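# Put the cardboard box on an empty desk or in the tote

## Task

Find out whether any desk in the room has nothing on it. If one does, set the cardboard box on that desk. If every desk is occupied, place the box inside the tote near the door, with no part of the box sticking out past the tote's rim. The foam blocks must stay at their original spots and keep their original orientation. The tote must be resting on the floor when you finish. The robot must not fall over or be left leaning. Anything that stays in place only because the robot is holding or propping it does not count as finished.

## Robot and tools

Robot: TidyBot++, a wheeled base 0.54 m long, 0.50 m wide and 0.38 m tall, with a single seven-joint arm and a two-finger gripper. The shoulder sits 0.12 m ahead of the base centre and 0.68 m off the floor. The arm begins folded with the hand pointing down. In that pose the hand reaches up to 0.08 m beyond the base front, and the elbow rises as high as 1.15 m. There are two cameras: base_camera is fixed on the base, and wrist_camera looks wherever the hand points.

Frames: the base frame has its origin on the floor under the base centre, with x forward, y to the left and z up. hand_pose is reported in this frame and marks the point midway between the finger pads. Its z axis runs out along the fingers, and the fingers open and close along its y axis. The odometry frame is the base frame as it was at the start of the scene. Heading is positive to the left and runs from -3.142 to 3.142. base_tilt is given in degrees, positive when the robot leans forward or to the right. Odometry counts wheel turns, so any slip shows up as travel, and it drifts by a few cm and several degrees over many moves.

execute_actions: takes actions, a list holding one action or none. An empty list only returns the state and the images. An action can contain base, joints, or both, plus optional speeds. Everything in one action starts together.
- base: exactly one key, and each is an offset from where the base last measured itself, not a pose. translate_m is metres straight ahead, forward positive, range -2 to 2. strafe_m is metres sideways, left positive, range -2 to 2. rotate_rad is a turn on the spot, counter-clockwise seen from above positive, range -6.3 to 6.3.
- joints: absolute targets in radians, keyed by name. joint_1_rad turns the whole arm about the vertical; positive is clockwise from above, the opposite sense to rotate_rad. It accepts any angle. joint_2_rad is the shoulder, -2.249 to 2.249. joint_3_rad accepts any angle; around 3.14 is the neutral value. joint_4_rad is the elbow, -2.579 to 2.579. joint_5_rad accepts any angle; 0 is neutral. joint_6_rad is the wrist, -2.099 to 2.099. joint_7_rad accepts any angle and rolls the hand; with the hand down, positive is counter-clockwise from above, and at 1.57 the fingers open toward the robot's left and right. gripper_pos runs from 0 (open) to 1 (closed). The finger gap is roughly 85*(1-gripper_pos) mm. Joints that accept any angle take the short way round, so for large turns send steps smaller than half a turn. The done tolerance is ±0.039 for joints 1 to 4, ±0.056 for joints 5 to 7 and ±0.03 for the gripper.
- speeds: optional caps for this action only. translate_m and strafe_m take 0.05 to 0.5 m/s, and rotate_rad takes 0.1 to 1.57 rad/s. The maximum is the default. A base move that would need more than 8.667 s at its cap is refused.
- cameras: a list containing base_camera, wrist_camera or all. Omitting it, passing null or passing all returns every camera; an empty list returns none. The pictures line gives the order of the images.
If a call has an unknown key or a value out of range, the whole call is refused and nothing moves. A joint or base you leave out of an action may keep pushing toward its earlier target.

Planar arm model: with joint_1_rad=0, joint_3_rad=3.14 and joint_5_rad=0, the arm moves in the x-z plane. The segments are the upper arm (0.42 m), the forearm (0.31 m) and the hand (0.31 m, measured to the hand point). Tilts from vertical, with forward positive, are: upper arm = j2, forearm = j2-j4, hand = j2-j4-j6. The reach ahead of the shoulder is the sum of length*sin(tilt) over the segments, and the height above the shoulder is the sum of length*cos(tilt). A hand pointing down gets no higher than about 0.94 m above the floor, and only when it is near the base. Closed fingertips extend about 20 mm past the hand point.

wait: seconds from 0 to 10. It commands nothing and returns the state and images. zoom_image: camera (base_camera or wrist_camera) and region [x0,y0,x1,y1] in pixels of that camera's latest full image, at most 504x504. finished_scene: scene is the number of the scene you are ending. It cannot be undone, and it reports whether the goal was met.

Reading results: base_status and joint_status describe how the last accepted action finished. done means the target was reached; for the base it only means the wheels turned the commanded amount, even if they slipped. off_target means the motion came to rest short and may still be pushing. After contact_stop or time_out, the motion holds where it stopped. A blocked base pushes hard until it times out and can still report done. joint command not followed, together with a cause line, means the arm targets were held back, usually because of a predicted self-collision; affected joints show not_followed and may be retried on later actions until they are given targets that are allowed. ARM HIT means the arm struck the base or itself. Nothing prevents the arm from hitting the base. motor_effort gives each motor's load in percent, with the peak in brackets; it is noisy. on_its_own lists motion you did not command.

Accuracy: friction and load leave joints slightly off target, and a held object makes the arm sag. To correct, send each joint its previous command plus (wanted angle minus read angle). Never command a joint to its current reading while you are holding something. Check the real hand position in the camera images, since hand_pose can be 1 to 2 cm off.

Hazards: a torque fault freezes the arm and gripper for 10 s and drops the rest of the call, though the base keeps moving. Warnings appear at 56.7 N m (joints 1 to 4) and 29.4 N m (joints 5 to 7); the limits are 104.5 and 51.3. Holding a load heats the motors: MOTOR HOT appears at 60 °C, and at 75 °C an OVER-TEMPERATURE FAULT lets the arm sink, with limit_stop_at_motor_heat shown on the joints involved. Never drive the base while the arm is snagged above about 0.8 m, or the robot can tip. Pushing or pulling sideways with a raised hand can lift wheels; pulling the arm back or backing away straightens the robot. Avoid dropping things, slamming, hitting hard, knocking the foam blocks, or lifting the tote off the floor. The robot holds its last command while you are thinking. Loose objects can occasionally be nudged by outside disturbances.

Each tool is called after ">>>" by a JSON object that holds its "op" and its "data", one argument or row to a line.

## Session

>>> {"op": "execute_actions", "data": {
  "actions": []
}}

Scene clock: 0.00 s.
base_odometry: x=+0.000 y=+0.000 heading=+0.000 (m, m, rad; odometry frame)
base_tilt: forward=+0.3 right=-0.4 (deg)
base_status: not commanded
joint_positions: joint_1_rad=+0.026 joint_2_rad=-0.359 joint_3_rad=+3.123 joint_4_rad=-2.516 joint_5_rad=-0.023 joint_6_rad=-0.849 joint_7_rad=+1.583 gripper_pos=+0.000
joint_status: not commanded
motor_effort: joint_1_rad=+0 joint_2_rad=-2 joint_3_rad=+0 joint_4_rad=+17 joint_5_rad=+1 joint_6_rad=+0 joint_7_rad=+0 (%)
hand_pose: x=+0.2754 y=+0.0047 z=+0.5935 quat_wxyz=(-0.005, +0.998, -0.005, +0.068) (m; base frame)
pictures: base_camera, wrist_camera
Images, in order (width x height): base_camera 644x364, wrist_camera 644x476.

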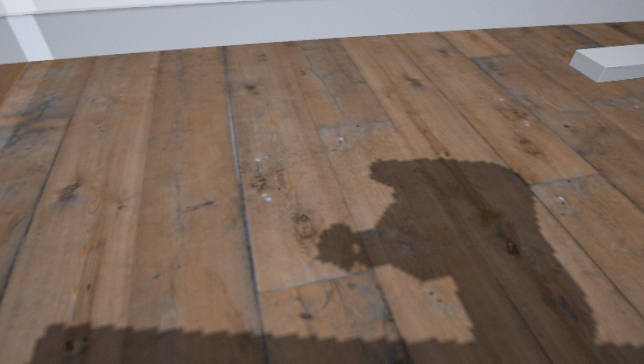

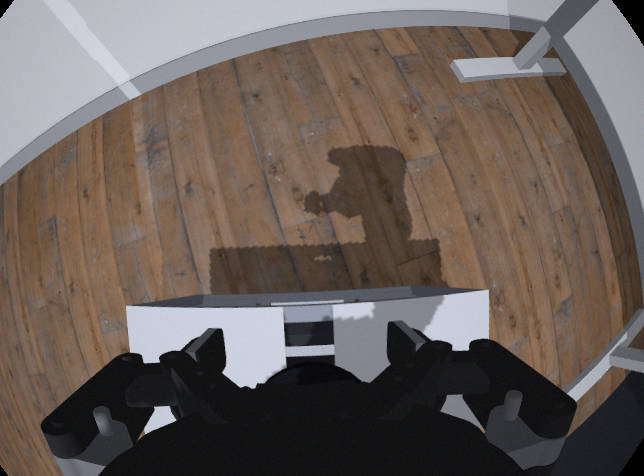

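>>> {"op": "execute_actions", "data": {
  "actions": [
    {"joints":{"joint_6_rad":0.2,"joint_1_rad":-0.9}}
  ],
  "cameras": ["wrist_camera"]
}}

>>> {"op": "execute_actions", "data": {
  "actions": [
    {"joints":{"joint_1_rad":1.2}}
  ],
  "cameras": ["wrist_camera"]
}}

>>> {"op": "execute_actions", "data": {
  "actions": [
    {"joints":{"joint_1_rad":3.1}}
  ],
  "cameras": ["wrist_camera"]
}}

Scene clock: 2.33 s.
base_odometry: x=+0.000 y=+0.000 heading=+0.000 (m, m, rad; odometry frame)
base_tilt: forward=+0.4 right=-0.3 (deg)
base_status: not commanded
joint_positions: joint_1_rad=-0.876 joint_2_rad=-0.359 joint_3_rad=+3.123 joint_4_rad=-2.516 joint_5_rad=-0.023 joint_6_rad=+0.169 joint_7_rad=+1.583 gripper_pos=+0.000
joint_status: all done
motor_effort: joint_1_rad=+0(0) joint_2_rad=-5(5) joint_3_rad=+0(1) joint_4_rad=+22(22) joint_5_rad=+0(1) joint_6_rad=+7(8) joint_7_rad=+0(0) (%)
hand_pose: x=+0.3681 y=+0.3111 z=+0.7759 quat_wxyz=(-0.234, +0.757, +0.359, +0.493) (m; base frame)
pictures: wrist_camera
camera_calibration (this result's frames):
wrist_camera: T_world_to_cam=[[0.7622, -0.646982, -0.0215658, -0.0644082], [-0.294466, -0.316853, -0.901606, 0.959561], [0.57649, 0.693555, -0.432019, 0.0385706], [0, 0, 0, 1]] pos_world=[0.309414, 0.235618, 0.880421]
Images, in order (width x height): wrist_camera 644x476.

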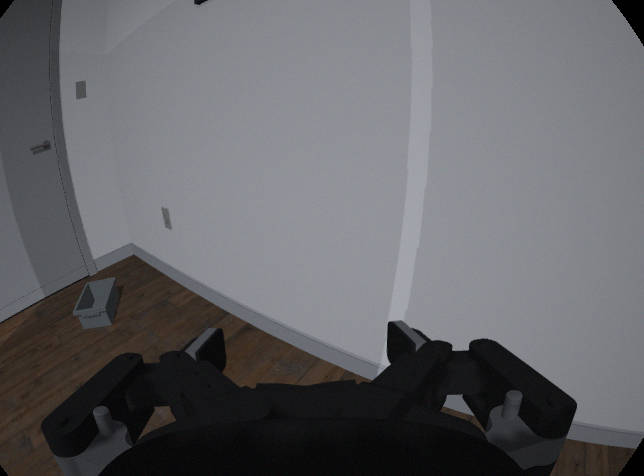

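Scene clock: 5.53 s.
base_odometry: x=+0.000 y=+0.000 heading=+0.000 (m, m, rad; odometry frame)
base_tilt: forward=+0.4 right=-0.4 (deg)
base_status: not commanded
joint_positions: joint_1_rad=+1.176 joint_2_rad=-0.359 joint_3_rad=+3.123 joint_4_rad=-2.516 joint_5_rad=-0.023 joint_6_rad=+0.169 joint_7_rad=+1.583 gripper_pos=+0.000
joint_status: all done
motor_effort: joint_1_rad=+0(1) joint_2_rad=-5(6) joint_3_rad=+0(1) joint_4_rad=+21(22) joint_5_rad=+0(0) joint_6_rad=+8(8) joint_7_rad=+0(0) (%)
hand_pose: x=+0.2792 y=-0.3649 z=+0.7759 quat_wxyz=(+0.300, +0.699, -0.462, +0.456) (m; base frame)
pictures: wrist_camera
camera_calibration (this result's frames):
wrist_camera: T_world_to_cam=[[-0.926587, -0.375461, -0.0215656, 0.136557], [-0.144257, 0.407794, -0.901607, 0.941686], [0.347312, -0.832306, -0.432019, 0.0658426], [0, 0, 0, 1]] pos_world=[0.239509, -0.27794, 0.880421]
Images, in order (width x height): wrist_camera 644x476.

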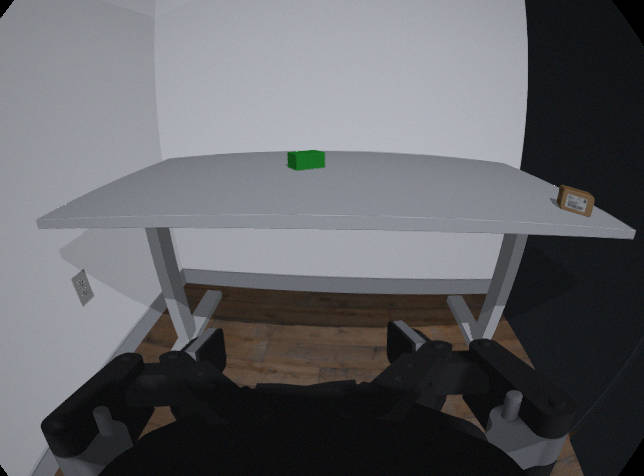

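Scene clock: 8.57 s.
base_odometry: x=+0.000 y=+0.000 heading=+0.000 (m, m, rad; odometry frame)
base_tilt: forward=+0.4 right=-0.4 (deg)
base_status: not commanded
joint_positions: joint_1_rad=+3.076 joint_2_rad=-0.359 joint_3_rad=+3.123 joint_4_rad=-2.516 joint_5_rad=-0.023 joint_6_rad=+0.169 joint_7_rad=+1.583 gripper_pos=+0.000
joint_status: all done
motor_effort: joint_1_rad=+0(1) joint_2_rad=-5(5) joint_3_rad=+0(1) joint_4_rad=+21(21) joint_5_rad=+1(0) joint_6_rad=+8(7) joint_7_rad=+0(0) (%)
hand_pose: x=-0.2781 y=-0.0336 z=+0.7759 quat_wxyz=(+0.545, +0.031, -0.838, +0.021) (m; base frame)
pictures: wrist_camera
camera_calibration (this result's frames):
wrist_camera: T_world_to_cam=[[-0.0558207, 0.998208, -0.0215657, 0.0329361], [0.432531, 0.00470889, -0.901607, 0.873049], [-0.899889, -0.0596561, -0.432019, 0.214259], [0, 0, 0, 1]] pos_world=[-0.182973, -0.0242063, 0.880421]
Images, in order (width x height): wrist_camera 644x476.

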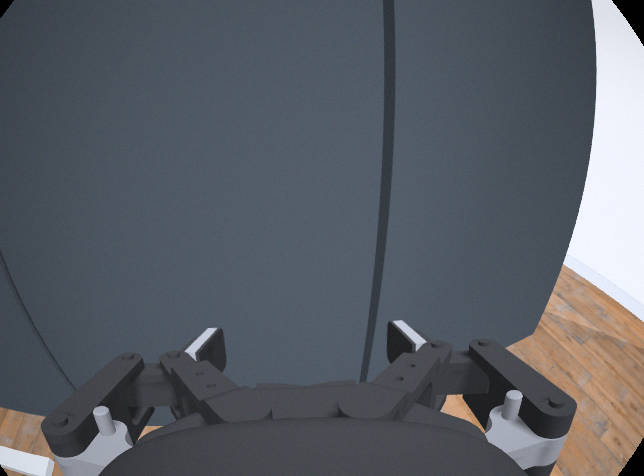

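>>> {"op": "execute_actions", "data": {
  "actions": [
    {"joints":{"joint_1_rad":-2.0}}
  ],
  "cameras": ["wrist_camera"]
}}

Scene clock: 11.10 s.
base_odometry: x=+0.000 y=+0.000 heading=+0.000 (m, m, rad; odometry frame)
base_tilt: forward=+0.4 right=-0.4 (deg)
base_status: not commanded
joint_positions: joint_1_rad=+4.260 joint_2_rad=-0.359 joint_3_rad=+3.123 joint_4_rad=-2.516 joint_5_rad=-0.023 joint_6_rad=+0.169 joint_7_rad=+1.583 gripper_pos=+0.000
joint_status: all done
motor_effort: joint_1_rad=+0(1) joint_2_rad=-6(6) joint_3_rad=+0(1) joint_4_rad=+22(22) joint_5_rad=+0(0) joint_6_rad=+8(8) joint_7_rad=+0(0) (%)
hand_pose: x=-0.0622 y=+0.3549 z=+0.7759 quat_wxyz=(+0.464, -0.441, -0.712, -0.287) (m; base frame)
pictures: wrist_camera
camera_calibration (this result's frames):
wrist_camera: T_world_to_cam=[[0.903059, 0.428975, -0.0215656, -0.0811706], [0.167845, -0.398665, -0.901607, 0.904546], [-0.395364, 0.810584, -0.432019, 0.154221], [0, 0, 0, 1]] pos_world=[-0.017548, 0.270422, 0.880421]
Images, in order (width x height): wrist_camera 644x476.

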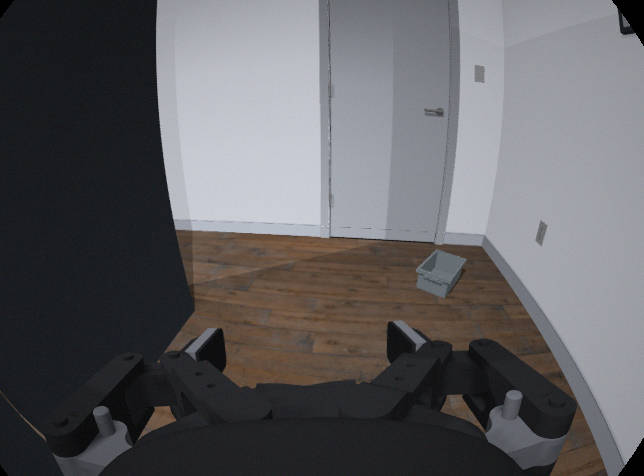

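>>> {"op": "execute_actions", "data": {
  "actions": [
    {"base":{"strafe_m":1.25},"joints":{"joint_1_rad":-2.8}}
  ]
}}

Scene clock: 15.13 s.
base_odometry: x=-0.001 y=+1.250 heading=+0.001 (m, m, rad; odometry frame)
base_tilt: forward=+0.3 right=-0.4 (deg)
base_status: done
joint_positions: joint_1_rad=+3.507 joint_2_rad=-0.359 joint_3_rad=+3.123 joint_4_rad=-2.516 joint_5_rad=-0.023 joint_6_rad=+0.169 joint_7_rad=+1.583 gripper_pos=+0.000
joint_status: all done
motor_effort: joint_1_rad=+0(1) joint_2_rad=-5(8) joint_3_rad=+1(1) joint_4_rad=+22(22) joint_5_rad=+1(1) joint_6_rad=+8(8) joint_7_rad=+0(0) (%)
hand_pose: x=-0.2559 y=+0.1352 z=+0.7759 quat_wxyz=(+0.537, -0.149, -0.825, -0.096) (m; base frame)
pictures: base_camera, wrist_camera
camera_calibration (this result's frames):
wrist_camera: T_world_to_cam=[[0.365886, 0.93041, -0.0215662, -0.0172466], [0.395019, -0.176241, -0.901609, 0.877514], [-0.842667, 0.321367, -0.432014, 0.207445], [0, 0, 0, 1]] pos_world=[-0.165518, 0.104034, 0.880422]
Images, in order (width x height): base_camera 644x364, wrist_camera 644x476.

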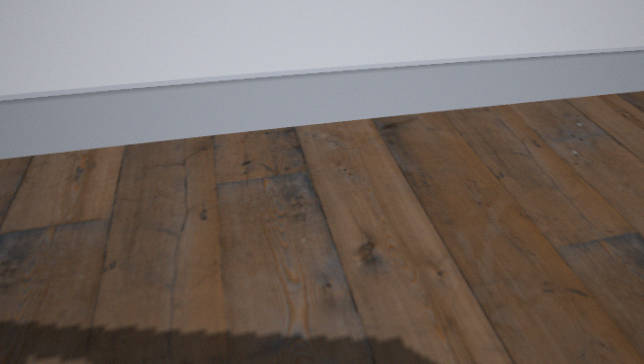

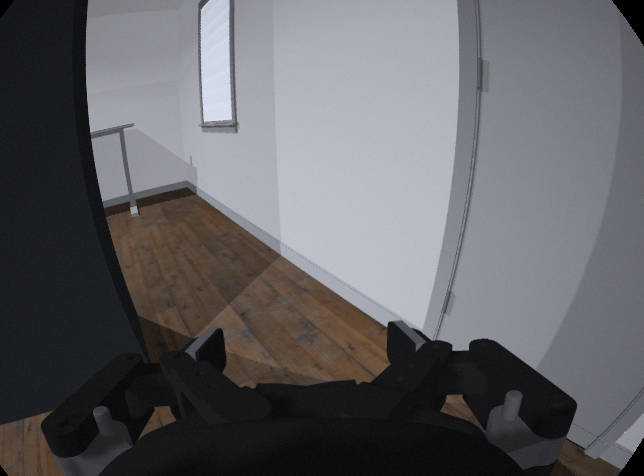

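>>> {"op": "execute_actions", "data": {
  "actions": [
    {"base":{"rotate_rad":0.2},"joints":{"joint_1_rad":3.14}}
  ],
  "cameras": []
}}

>>> {"op": "execute_actions", "data": {
  "actions": [
    {"base":{"translate_m":-0.6}}
  ],
  "cameras": []
}}

>>> {"op": "execute_actions", "data": {
  "actions": [
    {"base":{"strafe_m":0.45}}
  ]
}}

>>> {"op": "execute_actions", "data": {
  "actions": [
    {"base":{"translate_m":-1.3}}
  ]
}}

Scene clock: 16.90 s.
base_odometry: x=-0.001 y=+1.250 heading=+0.201 (m, m, rad; odometry frame)
base_tilt: forward=+0.4 right=-0.4 (deg)
base_status: done
joint_positions: joint_1_rad=+3.164 joint_2_rad=-0.359 joint_3_rad=+3.123 joint_4_rad=-2.516 joint_5_rad=-0.023 joint_6_rad=+0.169 joint_7_rad=+1.583 gripper_pos=+0.000
joint_status: all done
motor_effort: joint_1_rad=+0(2) joint_2_rad=-5(6) joint_3_rad=+1(1) joint_4_rad=+21(22) joint_5_rad=+1(0) joint_6_rad=+7(8) joint_7_rad=+0(0) (%)
hand_pose: x=-0.2795 y=+0.0011 z=+0.7759 quat_wxyz=(+0.545, -0.006, -0.838, -0.003) (m; base frame)
pictures: none
No camera images: the call's "cameras" was empty. Leave "cameras" out to get every camera's image.

Scene clock: 19.47 s.
base_odometry: x=-0.589 y=+1.130 heading=+0.201 (m, m, rad; odometry frame)
base_tilt: forward=+0.3 right=-0.4 (deg)
base_status: done
joint_positions: joint_1_rad=+3.164 joint_2_rad=-0.359 joint_3_rad=+3.123 joint_4_rad=-2.516 joint_5_rad=-0.023 joint_6_rad=+0.169 joint_7_rad=+1.583 gripper_pos=+0.000
joint_status: not commanded
motor_effort: joint_1_rad=+1(1) joint_2_rad=-5(8) joint_3_rad=+0(1) joint_4_rad=+21(23) joint_5_rad=+0(1) joint_6_rad=+8(9) joint_7_rad=+0(0) (%)
hand_pose: x=-0.2795 y=+0.0011 z=+0.7759 quat_wxyz=(+0.545, -0.006, -0.838, -0.003) (m; base frame)
pictures: none
No camera images: the call's "cameras" was empty. Leave "cameras" out to get every camera's image.

Scene clock: 21.73 s.
base_odometry: x=-0.679 y=+1.571 heading=+0.202 (m, m, rad; odometry frame)
base_tilt: forward=+0.3 right=-0.4 (deg)
base_status: done
joint_positions: joint_1_rad=+3.163 joint_2_rad=-0.359 joint_3_rad=+3.123 joint_4_rad=-2.516 joint_5_rad=-0.023 joint_6_rad=+0.169 joint_7_rad=+1.583 gripper_pos=+0.000
joint_status: not commanded
motor_effort: joint_1_rad=+0(1) joint_2_rad=-5(6) joint_3_rad=+0(2) joint_4_rad=+21(22) joint_5_rad=+0(0) joint_6_rad=+8(8) joint_7_rad=+0(0) (%)
hand_pose: x=-0.2795 y=+0.0011 z=+0.7759 quat_wxyz=(+0.545, -0.006, -0.838, -0.003) (m; base frame)
pictures: base_camera, wrist_camera
camera_calibration (this result's frames):
wrist_camera: T_world_to_cam=[[0.0314433, 0.99927, -0.0216933, 0.0226389], [0.431245, -0.0331432, -0.901626, 0.873217], [-0.901687, 0.018995, -0.431972, 0.214426], [0, 0, 0, 1]] pos_world=[-0.183938, 0.00224578, 0.880433]
Images, in order (width x height): base_camera 644x364, wrist_camera 644x476.

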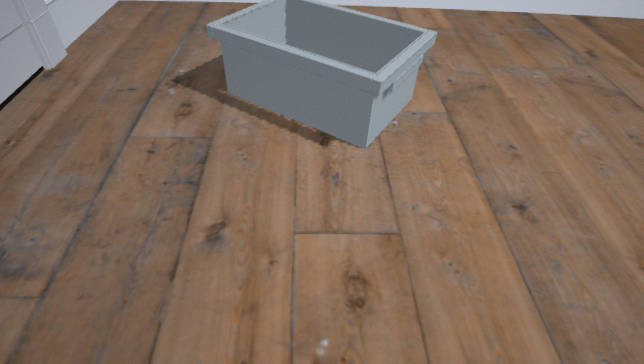

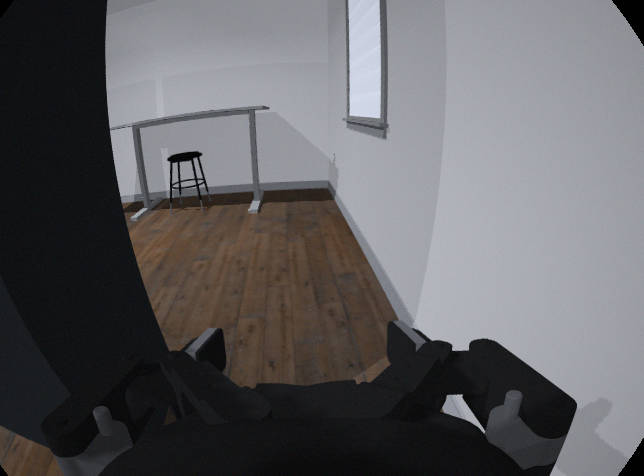

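Scene clock: 25.70 s.
base_odometry: x=-1.953 y=+1.311 heading=+0.202 (m, m, rad; odometry frame)
base_tilt: forward=+0.3 right=-0.3 (deg)
base_status: done
joint_positions: joint_1_rad=+3.163 joint_2_rad=-0.359 joint_3_rad=+3.123 joint_4_rad=-2.516 joint_5_rad=-0.023 joint_6_rad=+0.169 joint_7_rad=+1.583 gripper_pos=+0.000
joint_status: not commanded
motor_effort: joint_1_rad=+0(0) joint_2_rad=-6(8) joint_3_rad=+0(1) joint_4_rad=+21(22) joint_5_rad=+0(0) joint_6_rad=+8(8) joint_7_rad=+0(0) (%)
hand_pose: x=-0.2795 y=+0.0011 z=+0.7759 quat_wxyz=(+0.546, -0.006, -0.838, -0.003) (m; base frame)
pictures: base_camera, wrist_camera
camera_calibration (this result's frames):
wrist_camera: T_world_to_cam=[[0.0314395, 0.99927, -0.0216948, 0.0226405], [0.431117, -0.0331402, -0.901687, 0.873274], [-0.901748, 0.0189956, -0.431844, 0.214333], [0, 0, 0, 1]] pos_world=[-0.183921, 0.00224511, 0.88047]
Images, in order (width x height): base_camera 644x364, wrist_camera 644x476.

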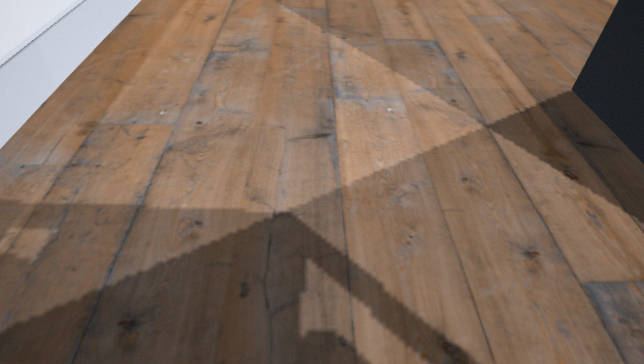

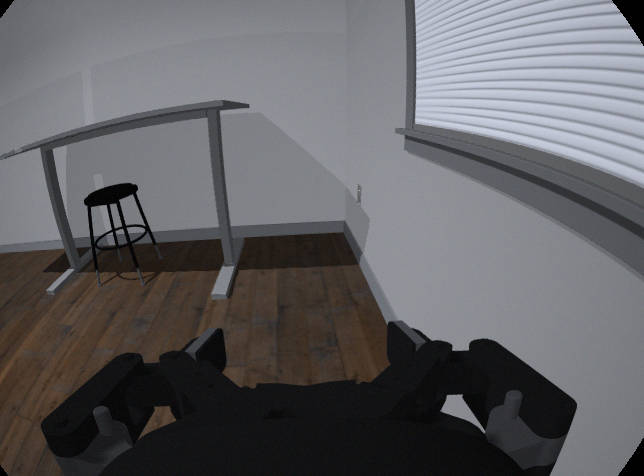

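>>> {"op": "execute_actions", "data": {
  "actions": [
    {"joints":{"joint_1_rad":2.6,"joint_2_rad":0,"joint_4_rad":0,"joint_6_rad":-1.9}}
  ],
  "cameras": ["wrist_camera"]
}}

Scene clock: 29.27 s.
base_odometry: x=-1.953 y=+1.311 heading=+0.202 (m, m, rad; odometry frame)
base_tilt: forward=+0.3 right=-0.3 (deg)
base_status: not commanded
joint_positions: joint_1_rad=+2.627 joint_2_rad=-0.024 joint_3_rad=+3.123 joint_4_rad=-0.020 joint_5_rad=-0.023 joint_6_rad=-1.867 joint_7_rad=+1.583 gripper_pos=+0.000
joint_status: all done
motor_effort: joint_1_rad=+0(0) joint_2_rad=-4(15) joint_3_rad=+0(0) joint_4_rad=+7(26) joint_5_rad=+0(0) joint_6_rad=+8(9) joint_7_rad=+0(0) (%)
hand_pose: x=-0.1238 y=-0.1527 z=+1.3269 quat_wxyz=(+0.575, +0.225, -0.771, +0.160) (m; base frame)
pictures: wrist_camera
camera_calibration (this result's frames):
wrist_camera: T_world_to_cam=[[-0.515875, 0.8566, -0.0104358, 0.0789775], [0.276736, 0.155106, -0.948346, 1.36941], [-0.810734, -0.492116, -0.317067, 0.376547], [0, 0, 0, 1]] pos_world=[-0.032943, -0.0947522, 1.41889]
Images, in order (width x height): wrist_camera 644x476.

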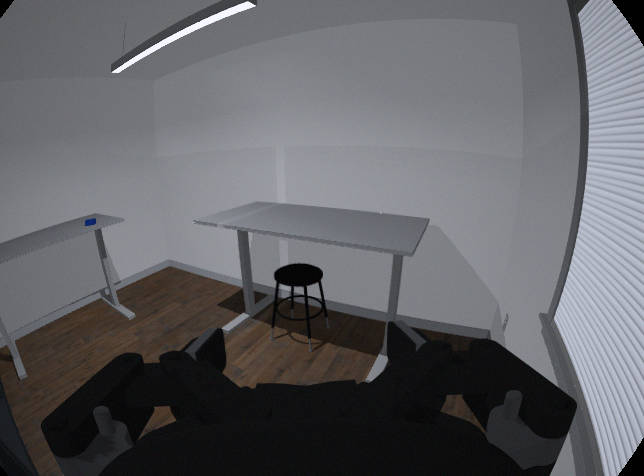

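>>> {"op": "zoom_image", "data": {
  "camera": "wrist_camera",
  "region": [180,180,450,270]
}}

Region (180, 180, 450, 270) of wrist_camera's 644x476 image, scaled by 1.867.

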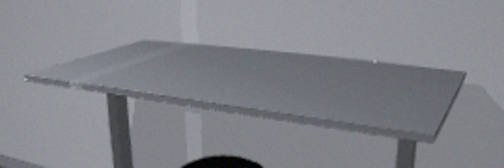

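>>> {"op": "execute_actions", "data": {
  "actions": [
    {"base":{"translate_m":1.35},"joints":{"joint_1_rad":0,"joint_2_rad":-0.36,"joint_4_rad":-2.3,"joint_6_rad":0.2}}
  ],
  "cameras": []
}}

>>> {"op": "execute_actions", "data": {
  "actions": [
    {"base":{"rotate_rad":-1.571}}
  ],
  "cameras": []
}}

>>> {"op": "execute_actions", "data": {
  "actions": [
    {"base":{"translate_m":1.5}}
  ]
}}

Scene clock: 34.07 s.
base_odometry: x=-0.631 y=+1.581 heading=+0.201 (m, m, rad; odometry frame)
base_tilt: forward=+0.4 right=-0.4 (deg)
base_status: done
joint_positions: joint_1_rad=+0.023 joint_2_rad=-0.341 joint_3_rad=+3.126 joint_4_rad=-2.278 joint_5_rad=-0.017 joint_6_rad=+0.167 joint_7_rad=+1.583 gripper_pos=+0.000
joint_status: all done
motor_effort: joint_1_rad=+0(11) joint_2_rad=-8(17) joint_3_rad=+1(10) joint_4_rad=+24(26) joint_5_rad=+1(10) joint_6_rad=+8(17) joint_7_rad=+0(2) (%)
hand_pose: x=+0.5769 y=-0.0023 z=+0.9039 quat_wxyz=(+0.004, +0.774, -0.004, +0.633) (m; base frame)
pictures: none
No camera images: the call's "cameras" was empty. Leave "cameras" out to get every camera's image.

Scene clock: 36.37 s.
base_odometry: x=-0.630 y=+1.581 heading=-1.370 (m, m, rad; odometry frame)
base_tilt: forward=+0.3 right=-0.3 (deg)
base_status: done
joint_positions: joint_1_rad=+0.020 joint_2_rad=-0.341 joint_3_rad=+3.127 joint_4_rad=-2.278 joint_5_rad=-0.017 joint_6_rad=+0.167 joint_7_rad=+1.583 gripper_pos=+0.000
joint_status: not commanded
motor_effort: joint_1_rad=+0(2) joint_2_rad=-8(10) joint_3_rad=+0(2) joint_4_rad=+24(24) joint_5_rad=+1(1) joint_6_rad=+8(8) joint_7_rad=+0(1) (%)
hand_pose: x=+0.5769 y=-0.0017 z=+0.9039 quat_wxyz=(+0.004, +0.774, -0.004, +0.633) (m; base frame)
pictures: none
No camera images: the call's "cameras" was empty. Leave "cameras" out to get every camera's image.

Scene clock: 40.73 s.
base_odometry: x=-0.332 y=+0.111 heading=-1.370 (m, m, rad; odometry frame)
base_tilt: forward=+0.4 right=-0.4 (deg)
base_status: done
joint_positions: joint_1_rad=+0.020 joint_2_rad=-0.349 joint_3_rad=+3.127 joint_4_rad=-2.280 joint_5_rad=-0.017 joint_6_rad=+0.169 joint_7_rad=+1.583 gripper_pos=+0.000
joint_status: not commanded
motor_effort: joint_1_rad=+0(0) joint_2_rad=-8(11) joint_3_rad=+0(1) joint_4_rad=+24(24) joint_5_rad=+0(0) joint_6_rad=+9(8) joint_7_rad=-1(0) (%)
hand_pose: x=+0.5748 y=-0.0017 z=+0.9069 quat_wxyz=(+0.004, +0.772, -0.004, +0.636) (m; base frame)
pictures: base_camera, wrist_camera
camera_calibration (this result's frames):
wrist_camera: T_world_to_cam=[[-0.0247144, -0.999435, -0.0227812, 0.03136], [-0.219493, 0.027657, -0.975222, 1.06371], [0.975301, -0.0191017, -0.220052, -0.229779], [0, 0, 0, 1]] pos_world=[0.458356, -0.00246602, 0.987508]
Images, in order (width x height): base_camera 644x364, wrist_camera 644x476.

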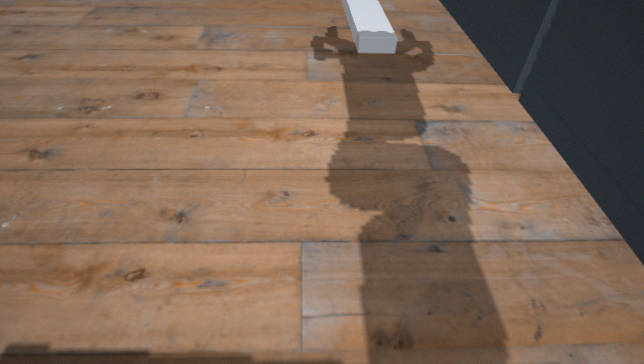

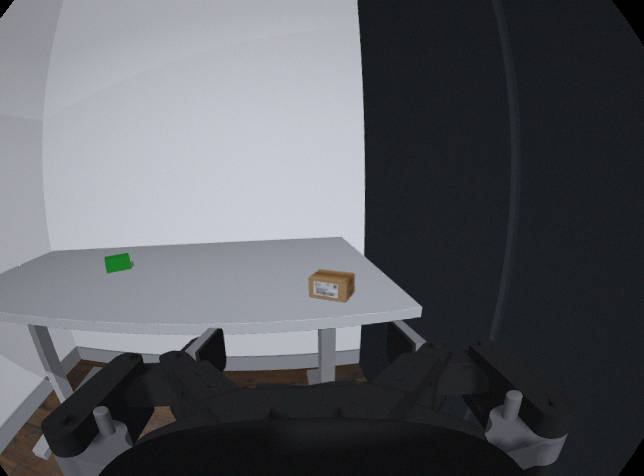

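>>> {"op": "execute_actions", "data": {
  "actions": [
    {"joints":{"joint_2_rad":0.27,"joint_4_rad":-0.98,"joint_6_rad":-1.92,"joint_7_rad":0.0},"base":{"strafe_m":-0.05}}
  ],
  "cameras": []
}}

>>> {"op": "execute_actions", "data": {
  "actions": [
    {"base":{"translate_m":0.55},"speeds":{"translate_m":0.25}}
  ]
}}

Scene clock: 44.50 s.
base_odometry: x=-0.381 y=+0.101 heading=-1.370 (m, m, rad; odometry frame)
base_tilt: forward=+0.4 right=-0.3 (deg)
base_status: done
joint_positions: joint_1_rad=+0.020 joint_2_rad=+0.250 joint_3_rad=+3.127 joint_4_rad=-1.002 joint_5_rad=-0.017 joint_6_rad=-1.889 joint_7_rad=+0.029 gripper_pos=+0.000
joint_status: all done
motor_effort: joint_1_rad=+0(0) joint_2_rad=-26(27) joint_3_rad=+0(2) joint_4_rad=+18(26) joint_5_rad=+1(0) joint_6_rad=-1(8) joint_7_rad=+0(0) (%)
hand_pose: x=+0.5217 y=+0.0028 z=+0.8769 quat_wxyz=(-0.007, +0.717, -0.697, -0.006) (m; base frame)
pictures: none
No camera images: the call's "cameras" was empty. Leave "cameras" out to get every camera's image.

Scene clock: 47.57 s.
base_odometry: x=-0.272 y=-0.438 heading=-1.370 (m, m, rad; odometry frame)
base_tilt: forward=+0.3 right=-0.4 (deg)
base_status: done
joint_positions: joint_1_rad=+0.020 joint_2_rad=+0.263 joint_3_rad=+3.127 joint_4_rad=-1.001 joint_5_rad=-0.017 joint_6_rad=-1.890 joint_7_rad=+0.029 gripper_pos=+0.000
joint_status: not commanded
motor_effort: joint_1_rad=+1(0) joint_2_rad=-27(29) joint_3_rad=+0(0) joint_4_rad=+18(19) joint_5_rad=+0(0) joint_6_rad=+0(0) joint_7_rad=+0(0) (%)
hand_pose: x=+0.5242 y=+0.0028 z=+0.8719 quat_wxyz=(-0.003, +0.717, -0.697, -0.011) (m; base frame)
pictures: base_camera, wrist_camera
camera_calibration (this result's frames):
wrist_camera: T_world_to_cam=[[-0.999776, -0.001518, 0.0210957, 0.503795], [-0.000482272, 0.998798, 0.0490154, 0.00784149], [-0.0211448, 0.0489943, -0.998575, 1.01294], [0, 0, 0, 1]] pos_world=[0.525104, -0.0566957, 1.00049]
Images, in order (width x height): base_camera 644x364, wrist_camera 644x476.

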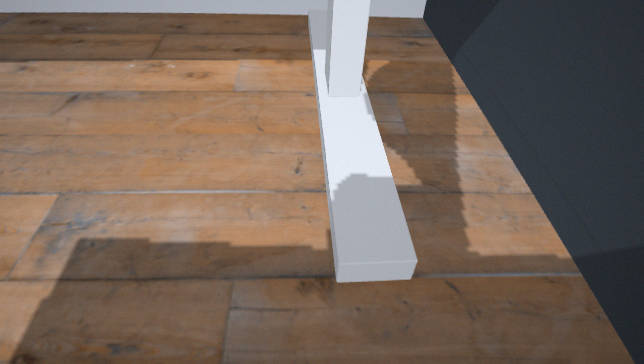

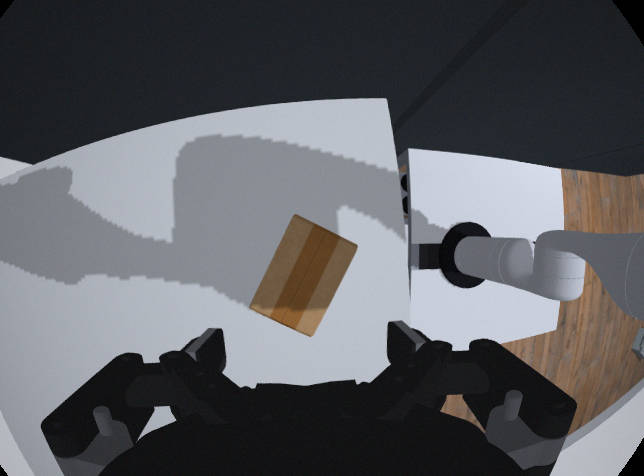

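>>> {"op": "execute_actions", "data": {
  "actions": [
    {"joints":{"joint_7_rad":-0.5,"joint_2_rad":0.26,"joint_4_rad":-1.25,"joint_6_rad":-1.65},"base":{"strafe_m":-0.03}}
  ]
}}

Scene clock: 49.43 s.
base_odometry: x=-0.301 y=-0.445 heading=-1.370 (m, m, rad; odometry frame)
base_tilt: forward=+0.3 right=-0.4 (deg)
base_status: done
joint_positions: joint_1_rad=+0.016 joint_2_rad=+0.263 joint_3_rad=+3.127 joint_4_rad=-1.231 joint_5_rad=-0.017 joint_6_rad=-1.683 joint_7_rad=-0.472 gripper_pos=+0.000
joint_status: all done
motor_effort: joint_1_rad=+0(2) joint_2_rad=-27(29) joint_3_rad=+0(2) joint_4_rad=+19(18) joint_5_rad=+0(2) joint_6_rad=-1(1) joint_7_rad=+0(0) (%)
hand_pose: x=+0.5309 y=+0.0050 z=+0.8014 quat_wxyz=(+0.009, +0.521, -0.853, -0.018) (m; base frame)
pictures: base_camera, wrist_camera
camera_calibration (this result's frames):
wrist_camera: T_world_to_cam=[[-0.876807, 0.47832, 0.0491889, 0.4218], [0.480002, 0.876729, 0.0307263, -0.230709], [-0.0284283, 0.0505518, -0.998317, 0.946226], [0, 0, 0, 1]] pos_world=[0.507478, -0.0473194, 0.930974]
Images, in order (width x height): base_camera 644x364, wrist_camera 644x476.

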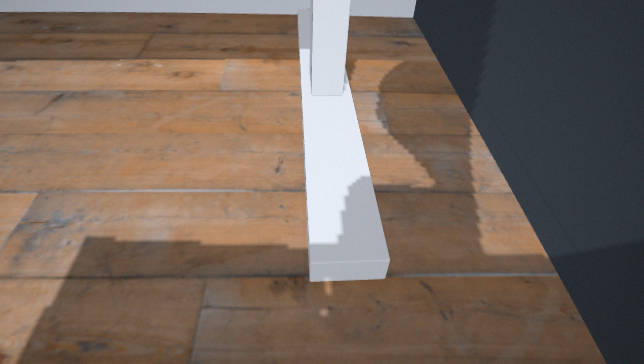

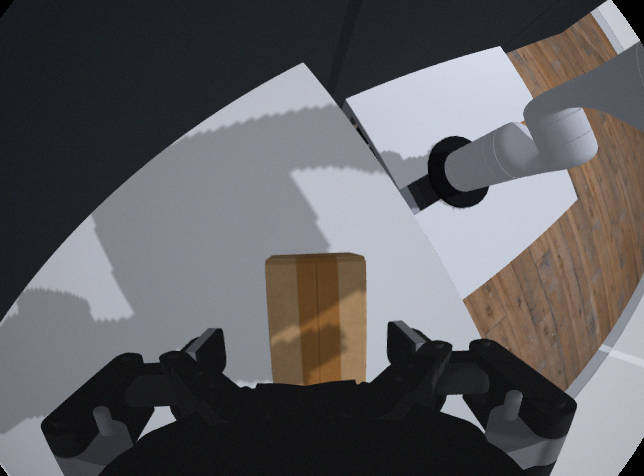

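>>> {"op": "execute_actions", "data": {
  "actions": [
    {"joints":{"joint_2_rad":0.27,"joint_4_rad":-1.5,"joint_6_rad":-1.41}}
  ]
}}

>>> {"op": "execute_actions", "data": {
  "actions": [
    {"joints":{"gripper_pos":1}}
  ]
}}

Scene clock: 50.87 s.
base_odometry: x=-0.301 y=-0.445 heading=-1.370 (m, m, rad; odometry frame)
base_tilt: forward=+0.4 right=-0.4 (deg)
base_status: not commanded
joint_positions: joint_1_rad=+0.016 joint_2_rad=+0.259 joint_3_rad=+3.127 joint_4_rad=-1.471 joint_5_rad=-0.017 joint_6_rad=-1.442 joint_7_rad=-0.472 gripper_pos=+0.000
joint_status: all done
motor_effort: joint_1_rad=+0(0) joint_2_rad=-24(28) joint_3_rad=+0(1) joint_4_rad=+17(19) joint_5_rad=+0(0) joint_6_rad=-1(2) joint_7_rad=+0(0) (%)
hand_pose: x=+0.5274 y=+0.0053 z=+0.7275 quat_wxyz=(+0.008, +0.520, -0.854, -0.017) (m; base frame)
pictures: base_camera, wrist_camera
camera_calibration (this result's frames):
wrist_camera: T_world_to_cam=[[-0.875072, 0.481795, 0.0460708, 0.423618], [0.483357, 0.874831, 0.0321887, -0.229852], [-0.0247958, 0.0504361, -0.998419, 0.870502], [0, 0, 0, 1]] pos_world=[0.503382, -0.04692, 0.857008]
Images, in order (width x height): base_camera 644x364, wrist_camera 644x476.

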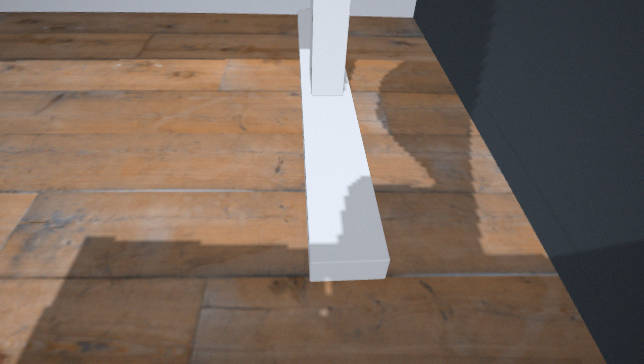

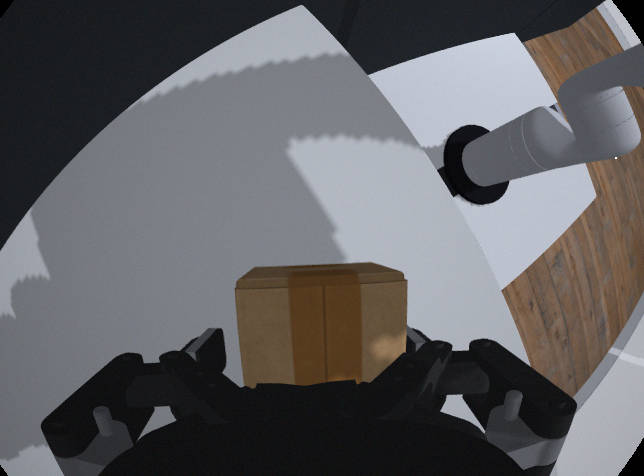

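Scene clock: 51.97 s.
base_odometry: x=-0.301 y=-0.445 heading=-1.370 (m, m, rad; odometry frame)
base_tilt: forward=+0.4 right=-0.4 (deg)
base_status: not commanded
joint_positions: joint_1_rad=+0.016 joint_2_rad=+0.242 joint_3_rad=+3.127 joint_4_rad=-1.471 joint_5_rad=-0.017 joint_6_rad=-1.430 joint_7_rad=-0.472 gripper_pos=+0.343
joint_status: gripper_pos off_target (ended at +0.343, target +1.000)
motor_effort: joint_1_rad=+1(3) joint_2_rad=-20(24) joint_3_rad=+0(3) joint_4_rad=+14(19) joint_5_rad=+0(2) joint_6_rad=-1(3) joint_7_rad=+0(0) (%)
hand_pose: x=+0.5307 y=+0.0053 z=+0.7346 quat_wxyz=(-0.005, +0.520, -0.854, -0.009) (m; base frame)
pictures: base_camera, wrist_camera
camera_calibration (this result's frames):
wrist_camera: T_world_to_cam=[[-0.875936, 0.482026, 0.0196956, 0.445963], [0.482401, 0.874723, 0.0463514, -0.241536], [0.00511438, 0.050102, -0.998731, 0.862011], [0, 0, 0, 1]] pos_world=[0.502743, -0.0468769, 0.863329]
Images, in order (width x height): base_camera 644x364, wrist_camera 644x476.

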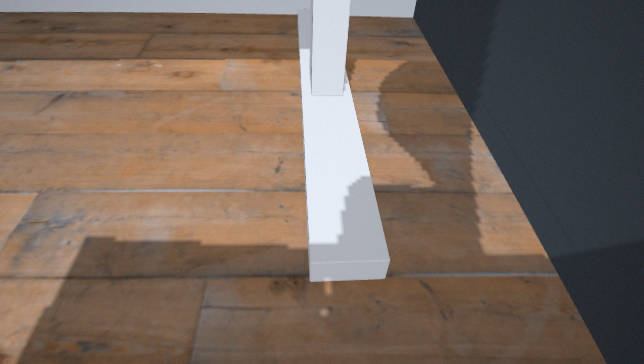

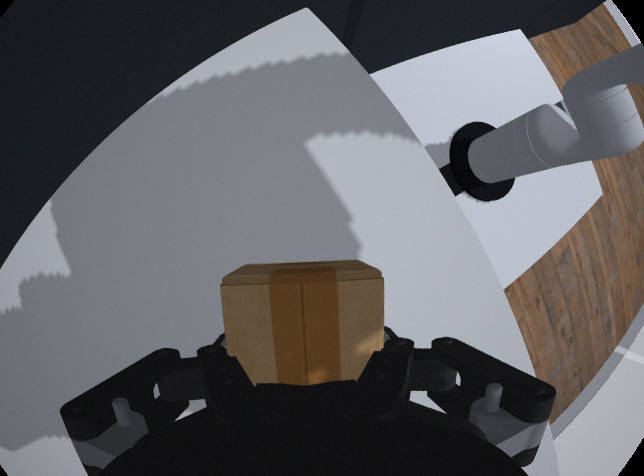

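>>> {"op": "execute_actions", "data": {
  "actions": [
    {"joints":{"joint_2_rad":0.2,"joint_6_rad":-1.46}}
  ],
  "cameras": []
}}

>>> {"op": "execute_actions", "data": {
  "actions": [
    {"joints":{"joint_7_rad":-1.6}}
  ],
  "cameras": []
}}

>>> {"op": "execute_actions", "data": {
  "actions": [
    {"joints":{"joint_2_rad":0.275,"joint_6_rad":-1.41}}
  ],
  "cameras": []
}}

>>> {"op": "execute_actions", "data": {
  "actions": [
    {"joints":{"gripper_pos":0}}
  ],
  "cameras": ["wrist_camera"]
}}

Scene clock: 52.93 s.
base_odometry: x=-0.301 y=-0.445 heading=-1.370 (m, m, rad; odometry frame)
base_tilt: forward=+0.3 right=-0.3 (deg)
base_status: not commanded
joint_positions: joint_1_rad=+0.016 joint_2_rad=+0.225 joint_3_rad=+3.127 joint_4_rad=-1.486 joint_5_rad=-0.017 joint_6_rad=-1.430 joint_7_rad=-0.472 gripper_pos=+0.343
joint_status: all done
motor_effort: joint_1_rad=+0(0) joint_2_rad=-26(26) joint_3_rad=+0(1) joint_4_rad=+19(20) joint_5_rad=+0(1) joint_6_rad=-1(2) joint_7_rad=+0(0) (%)
hand_pose: x=+0.5242 y=+0.0053 z=+0.7368 quat_wxyz=(-0.005, +0.520, -0.854, -0.008) (m; base frame)
pictures: none
No camera images: the call's "cameras" was empty. Leave "cameras" out to get every camera's image.

Scene clock: 54.33 s.
base_odometry: x=-0.301 y=-0.445 heading=-1.370 (m, m, rad; odometry frame)
base_tilt: forward=+0.4 right=-0.3 (deg)
base_status: not commanded
joint_positions: joint_1_rad=+0.016 joint_2_rad=+0.225 joint_3_rad=+3.127 joint_4_rad=-1.486 joint_5_rad=-0.017 joint_6_rad=-1.430 joint_7_rad=-1.588 gripper_pos=+0.343
joint_status: all done
motor_effort: joint_1_rad=+0(0) joint_2_rad=-26(26) joint_3_rad=+0(0) joint_4_rad=+19(20) joint_5_rad=-1(0) joint_6_rad=+0(0) joint_7_rad=+0(0) (%)
hand_pose: x=+0.5242 y=+0.0053 z=+0.7368 quat_wxyz=(+0.000, -0.011, -1.000, -0.010) (m; base frame)
pictures: none
No camera images: the call's "cameras" was empty. Leave "cameras" out to get every camera's image.

Scene clock: 55.17 s.
base_odometry: x=-0.301 y=-0.445 heading=-1.370 (m, m, rad; odometry frame)
base_tilt: forward=+0.3 right=-0.3 (deg)
base_status: not commanded
joint_positions: joint_1_rad=+0.016 joint_2_rad=+0.231 joint_3_rad=+3.127 joint_4_rad=-1.484 joint_5_rad=-0.017 joint_6_rad=-1.430 joint_7_rad=-1.588 gripper_pos=+0.343
joint_status: joint_2_rad off_target (ended at +0.231, target +0.275); the others done
motor_effort: joint_1_rad=+0(0) joint_2_rad=-18(27) joint_3_rad=+0(1) joint_4_rad=+14(20) joint_5_rad=+0(2) joint_6_rad=+0(1) joint_7_rad=+0(0) (%)
hand_pose: x=+0.5252 y=+0.0053 z=+0.7351 quat_wxyz=(+0.002, -0.011, -1.000, -0.010) (m; base frame)
pictures: none
No camera images: the call's "cameras" was empty. Leave "cameras" out to get every camera's image.

Scene clock: 56.30 s.
base_odometry: x=-0.301 y=-0.444 heading=-1.370 (m, m, rad; odometry frame)
base_tilt: forward=+0.4 right=-0.4 (deg)
base_status: not commanded
joint_positions: joint_1_rad=+0.016 joint_2_rad=+0.251 joint_3_rad=+3.127 joint_4_rad=-1.486 joint_5_rad=-0.017 joint_6_rad=-1.430 joint_7_rad=-1.588 gripper_pos=+0.000
joint_status: all done
motor_effort: joint_1_rad=+0(2) joint_2_rad=-21(27) joint_3_rad=-1(1) joint_4_rad=+14(19) joint_5_rad=-1(1) joint_6_rad=-1(2) joint_7_rad=+0(0) (%)
hand_pose: x=+0.5255 y=+0.0055 z=+0.7264 quat_wxyz=(+0.013, -0.011, -1.000, -0.010) (m; base frame)
pictures: wrist_camera
camera_calibration (this result's frames):
wrist_camera: T_world_to_cam=[[0.0486297, 0.998426, 0.0279448, -0.0531806], [0.998805, -0.0487468, 0.0035224, -0.474035], [0.00487908, 0.0277401, -0.999603, 0.854665], [0, 0, 0, 1]] pos_world=[0.471885, 0.00628076, 0.857481]
Images, in order (width x height): wrist_camera 644x476.

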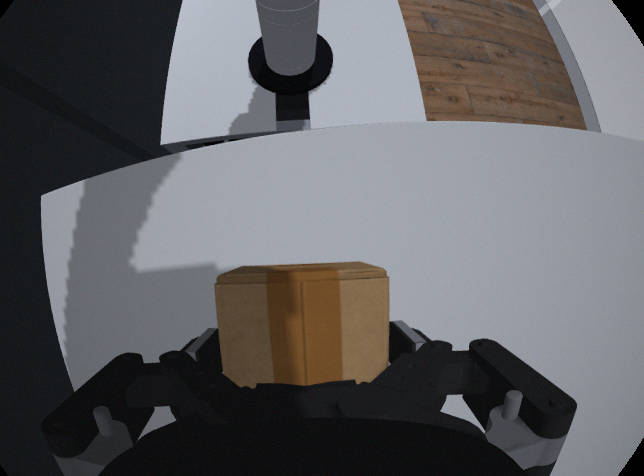

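>>> {"op": "execute_actions", "data": {
  "actions": [
    {"joints":{"joint_2_rad":0.2,"joint_4_rad":-1.2,"joint_6_rad":-1.7}}
  ],
  "cameras": []
}}

>>> {"op": "execute_actions", "data": {
  "actions": [
    {"joints":{"joint_2_rad":-0.25,"joint_4_rad":-1.95,"joint_6_rad":-0.7}}
  ],
  "cameras": []
}}

>>> {"op": "execute_actions", "data": {
  "actions": [
    {"joints":{"joint_2_rad":-0.25,"joint_4_rad":-2.26,"joint_6_rad":-0.39}}
  ],
  "cameras": ["wrist_camera"]
}}

Scene clock: 58.03 s.
base_odometry: x=-0.301 y=-0.444 heading=-1.370 (m, m, rad; odometry frame)
base_tilt: forward=+0.4 right=-0.3 (deg)
base_status: not commanded
joint_positions: joint_1_rad=+0.016 joint_2_rad=+0.211 joint_3_rad=+3.127 joint_4_rad=-1.218 joint_5_rad=-0.017 joint_6_rad=-1.668 joint_7_rad=-1.588 gripper_pos=+0.000
joint_status: all done
motor_effort: joint_1_rad=-1(0) joint_2_rad=-25(29) joint_3_rad=+0(0) joint_4_rad=+19(20) joint_5_rad=+0(1) joint_6_rad=+0(1) joint_7_rad=+0(0) (%)
hand_pose: x=+0.5320 y=+0.0053 z=+0.8268 quat_wxyz=(-0.022, -0.009, -1.000, -0.010) (m; base frame)
pictures: none
No camera images: the call's "cameras" was empty. Leave "cameras" out to get every camera's image.

Scene clock: 60.07 s.
base_odometry: x=-0.301 y=-0.444 heading=-1.370 (m, m, rad; odometry frame)
base_tilt: forward=+0.4 right=-0.3 (deg)
base_status: not commanded
joint_positions: joint_1_rad=+0.016 joint_2_rad=-0.233 joint_3_rad=+3.127 joint_4_rad=-1.929 joint_5_rad=-0.017 joint_6_rad=-0.733 joint_7_rad=-1.588 gripper_pos=+0.000
joint_status: all done
motor_effort: joint_1_rad=+0(0) joint_2_rad=-11(26) joint_3_rad=+0(0) joint_4_rad=+23(23) joint_5_rad=+0(0) joint_6_rad=+5(6) joint_7_rad=+0(0) (%)
hand_pose: x=+0.5371 y=+0.0044 z=+0.8160 quat_wxyz=(-0.348, -0.012, -0.937, -0.009) (m; base frame)
pictures: none
No camera images: the call's "cameras" was empty. Leave "cameras" out to get every camera's image.

Scene clock: 61.47 s.
base_odometry: x=-0.301 y=-0.444 heading=-1.370 (m, m, rad; odometry frame)
base_tilt: forward=+0.4 right=-0.3 (deg)
base_status: not commanded
joint_positions: joint_1_rad=+0.016 joint_2_rad=-0.241 joint_3_rad=+3.127 joint_4_rad=-2.229 joint_5_rad=-0.017 joint_6_rad=-0.415 joint_7_rad=-1.588 gripper_pos=+0.000
joint_status: all done
motor_effort: joint_1_rad=+0(1) joint_2_rad=-9(12) joint_3_rad=+0(1) joint_4_rad=+20(22) joint_5_rad=+0(0) joint_6_rad=+4(5) joint_7_rad=-1(1) (%)
hand_pose: x=+0.5153 y=+0.0028 z=+0.7326 quat_wxyz=(-0.361, -0.014, -0.933, -0.007) (m; base frame)
pictures: wrist_camera
camera_calibration (this result's frames):
wrist_camera: T_world_to_cam=[[0.0347318, 0.998247, 0.0479303, -0.0576966], [0.718395, -0.0582782, 0.69319, -0.824786], [0.694768, 0.0103571, -0.719159, 0.300136], [0, 0, 0, 1]] pos_world=[0.386001, 0.00641983, 0.790344]
Images, in order (width x height): wrist_camera 644x476.

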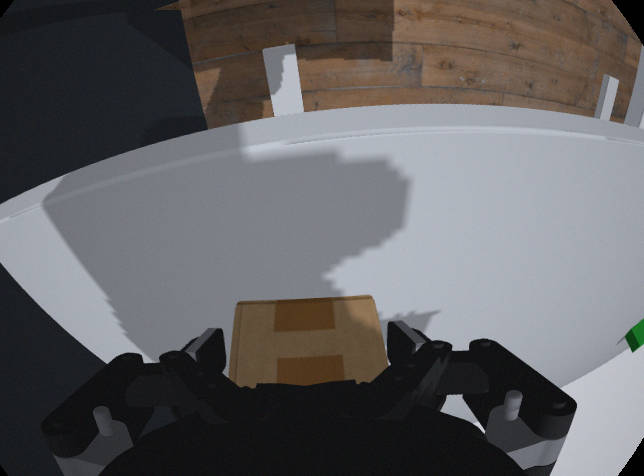

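>>> {"op": "execute_actions", "data": {
  "actions": [
    {"joints":{"gripper_pos":1}}
  ],
  "cameras": []
}}

>>> {"op": "execute_actions", "data": {
  "actions": [
    {"joints":{"joint_2_rad":-0.3,"joint_4_rad":-1.5,"joint_6_rad":-1.1}}
  ],
  "cameras": ["wrist_camera"]
}}

Scene clock: 62.67 s.
base_odometry: x=-0.301 y=-0.444 heading=-1.370 (m, m, rad; odometry frame)
base_tilt: forward=+0.3 right=-0.4 (deg)
base_status: not commanded
joint_positions: joint_1_rad=+0.016 joint_2_rad=-0.255 joint_3_rad=+3.127 joint_4_rad=-2.231 joint_5_rad=-0.017 joint_6_rad=-0.403 joint_7_rad=-1.588 gripper_pos=+0.341
joint_status: gripper_pos off_target (ended at +0.341, target +1.000)
motor_effort: joint_1_rad=+1(1) joint_2_rad=-7(11) joint_3_rad=+0(0) joint_4_rad=+18(22) joint_5_rad=+0(2) joint_6_rad=+3(6) joint_7_rad=+0(0) (%)
hand_pose: x=+0.5165 y=+0.0028 z=+0.7395 quat_wxyz=(-0.372, -0.014, -0.928, -0.007) (m; base frame)
pictures: none
No camera images: the call's "cameras" was empty. Leave "cameras" out to get every camera's image.

Scene clock: 64.70 s.
base_odometry: x=-0.301 y=-0.444 heading=-1.370 (m, m, rad; odometry frame)
base_tilt: forward=+0.4 right=-0.4 (deg)
base_status: not commanded
joint_positions: joint_1_rad=+0.016 joint_2_rad=-0.278 joint_3_rad=+3.127 joint_4_rad=-1.525 joint_5_rad=-0.017 joint_6_rad=-1.071 joint_7_rad=-1.588 gripper_pos=+0.341
joint_status: all done
motor_effort: joint_1_rad=+1(0) joint_2_rad=-10(12) joint_3_rad=+0(1) joint_4_rad=+23(24) joint_5_rad=+0(0) joint_6_rad=+7(7) joint_7_rad=+0(0) (%)
hand_pose: x=+0.5298 y=+0.0062 z=+0.9748 quat_wxyz=(-0.400, -0.009, -0.916, -0.010) (m; base frame)
pictures: wrist_camera
camera_calibration (this result's frames):
wrist_camera: T_world_to_cam=[[0.0197461, 0.99855, 0.0500797, -0.0672881], [0.657054, -0.0507145, 0.752136, -1.02788], [0.753585, 0.0180533, -0.657102, 0.372524], [0, 0, 0, 1]] pos_world=[0.395974, 0.00833666, 1.02126]
Images, in order (width x height): wrist_camera 644x476.

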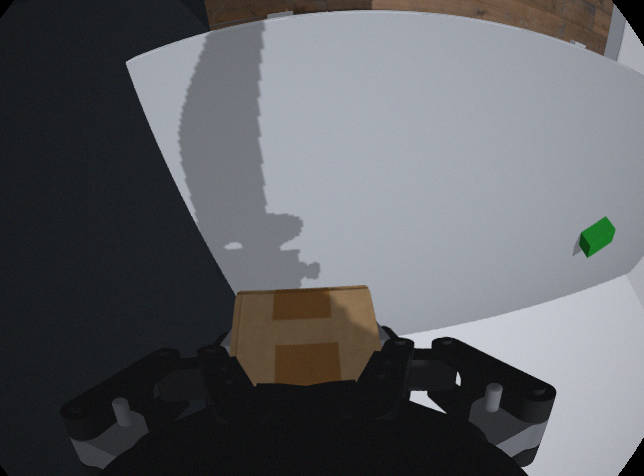

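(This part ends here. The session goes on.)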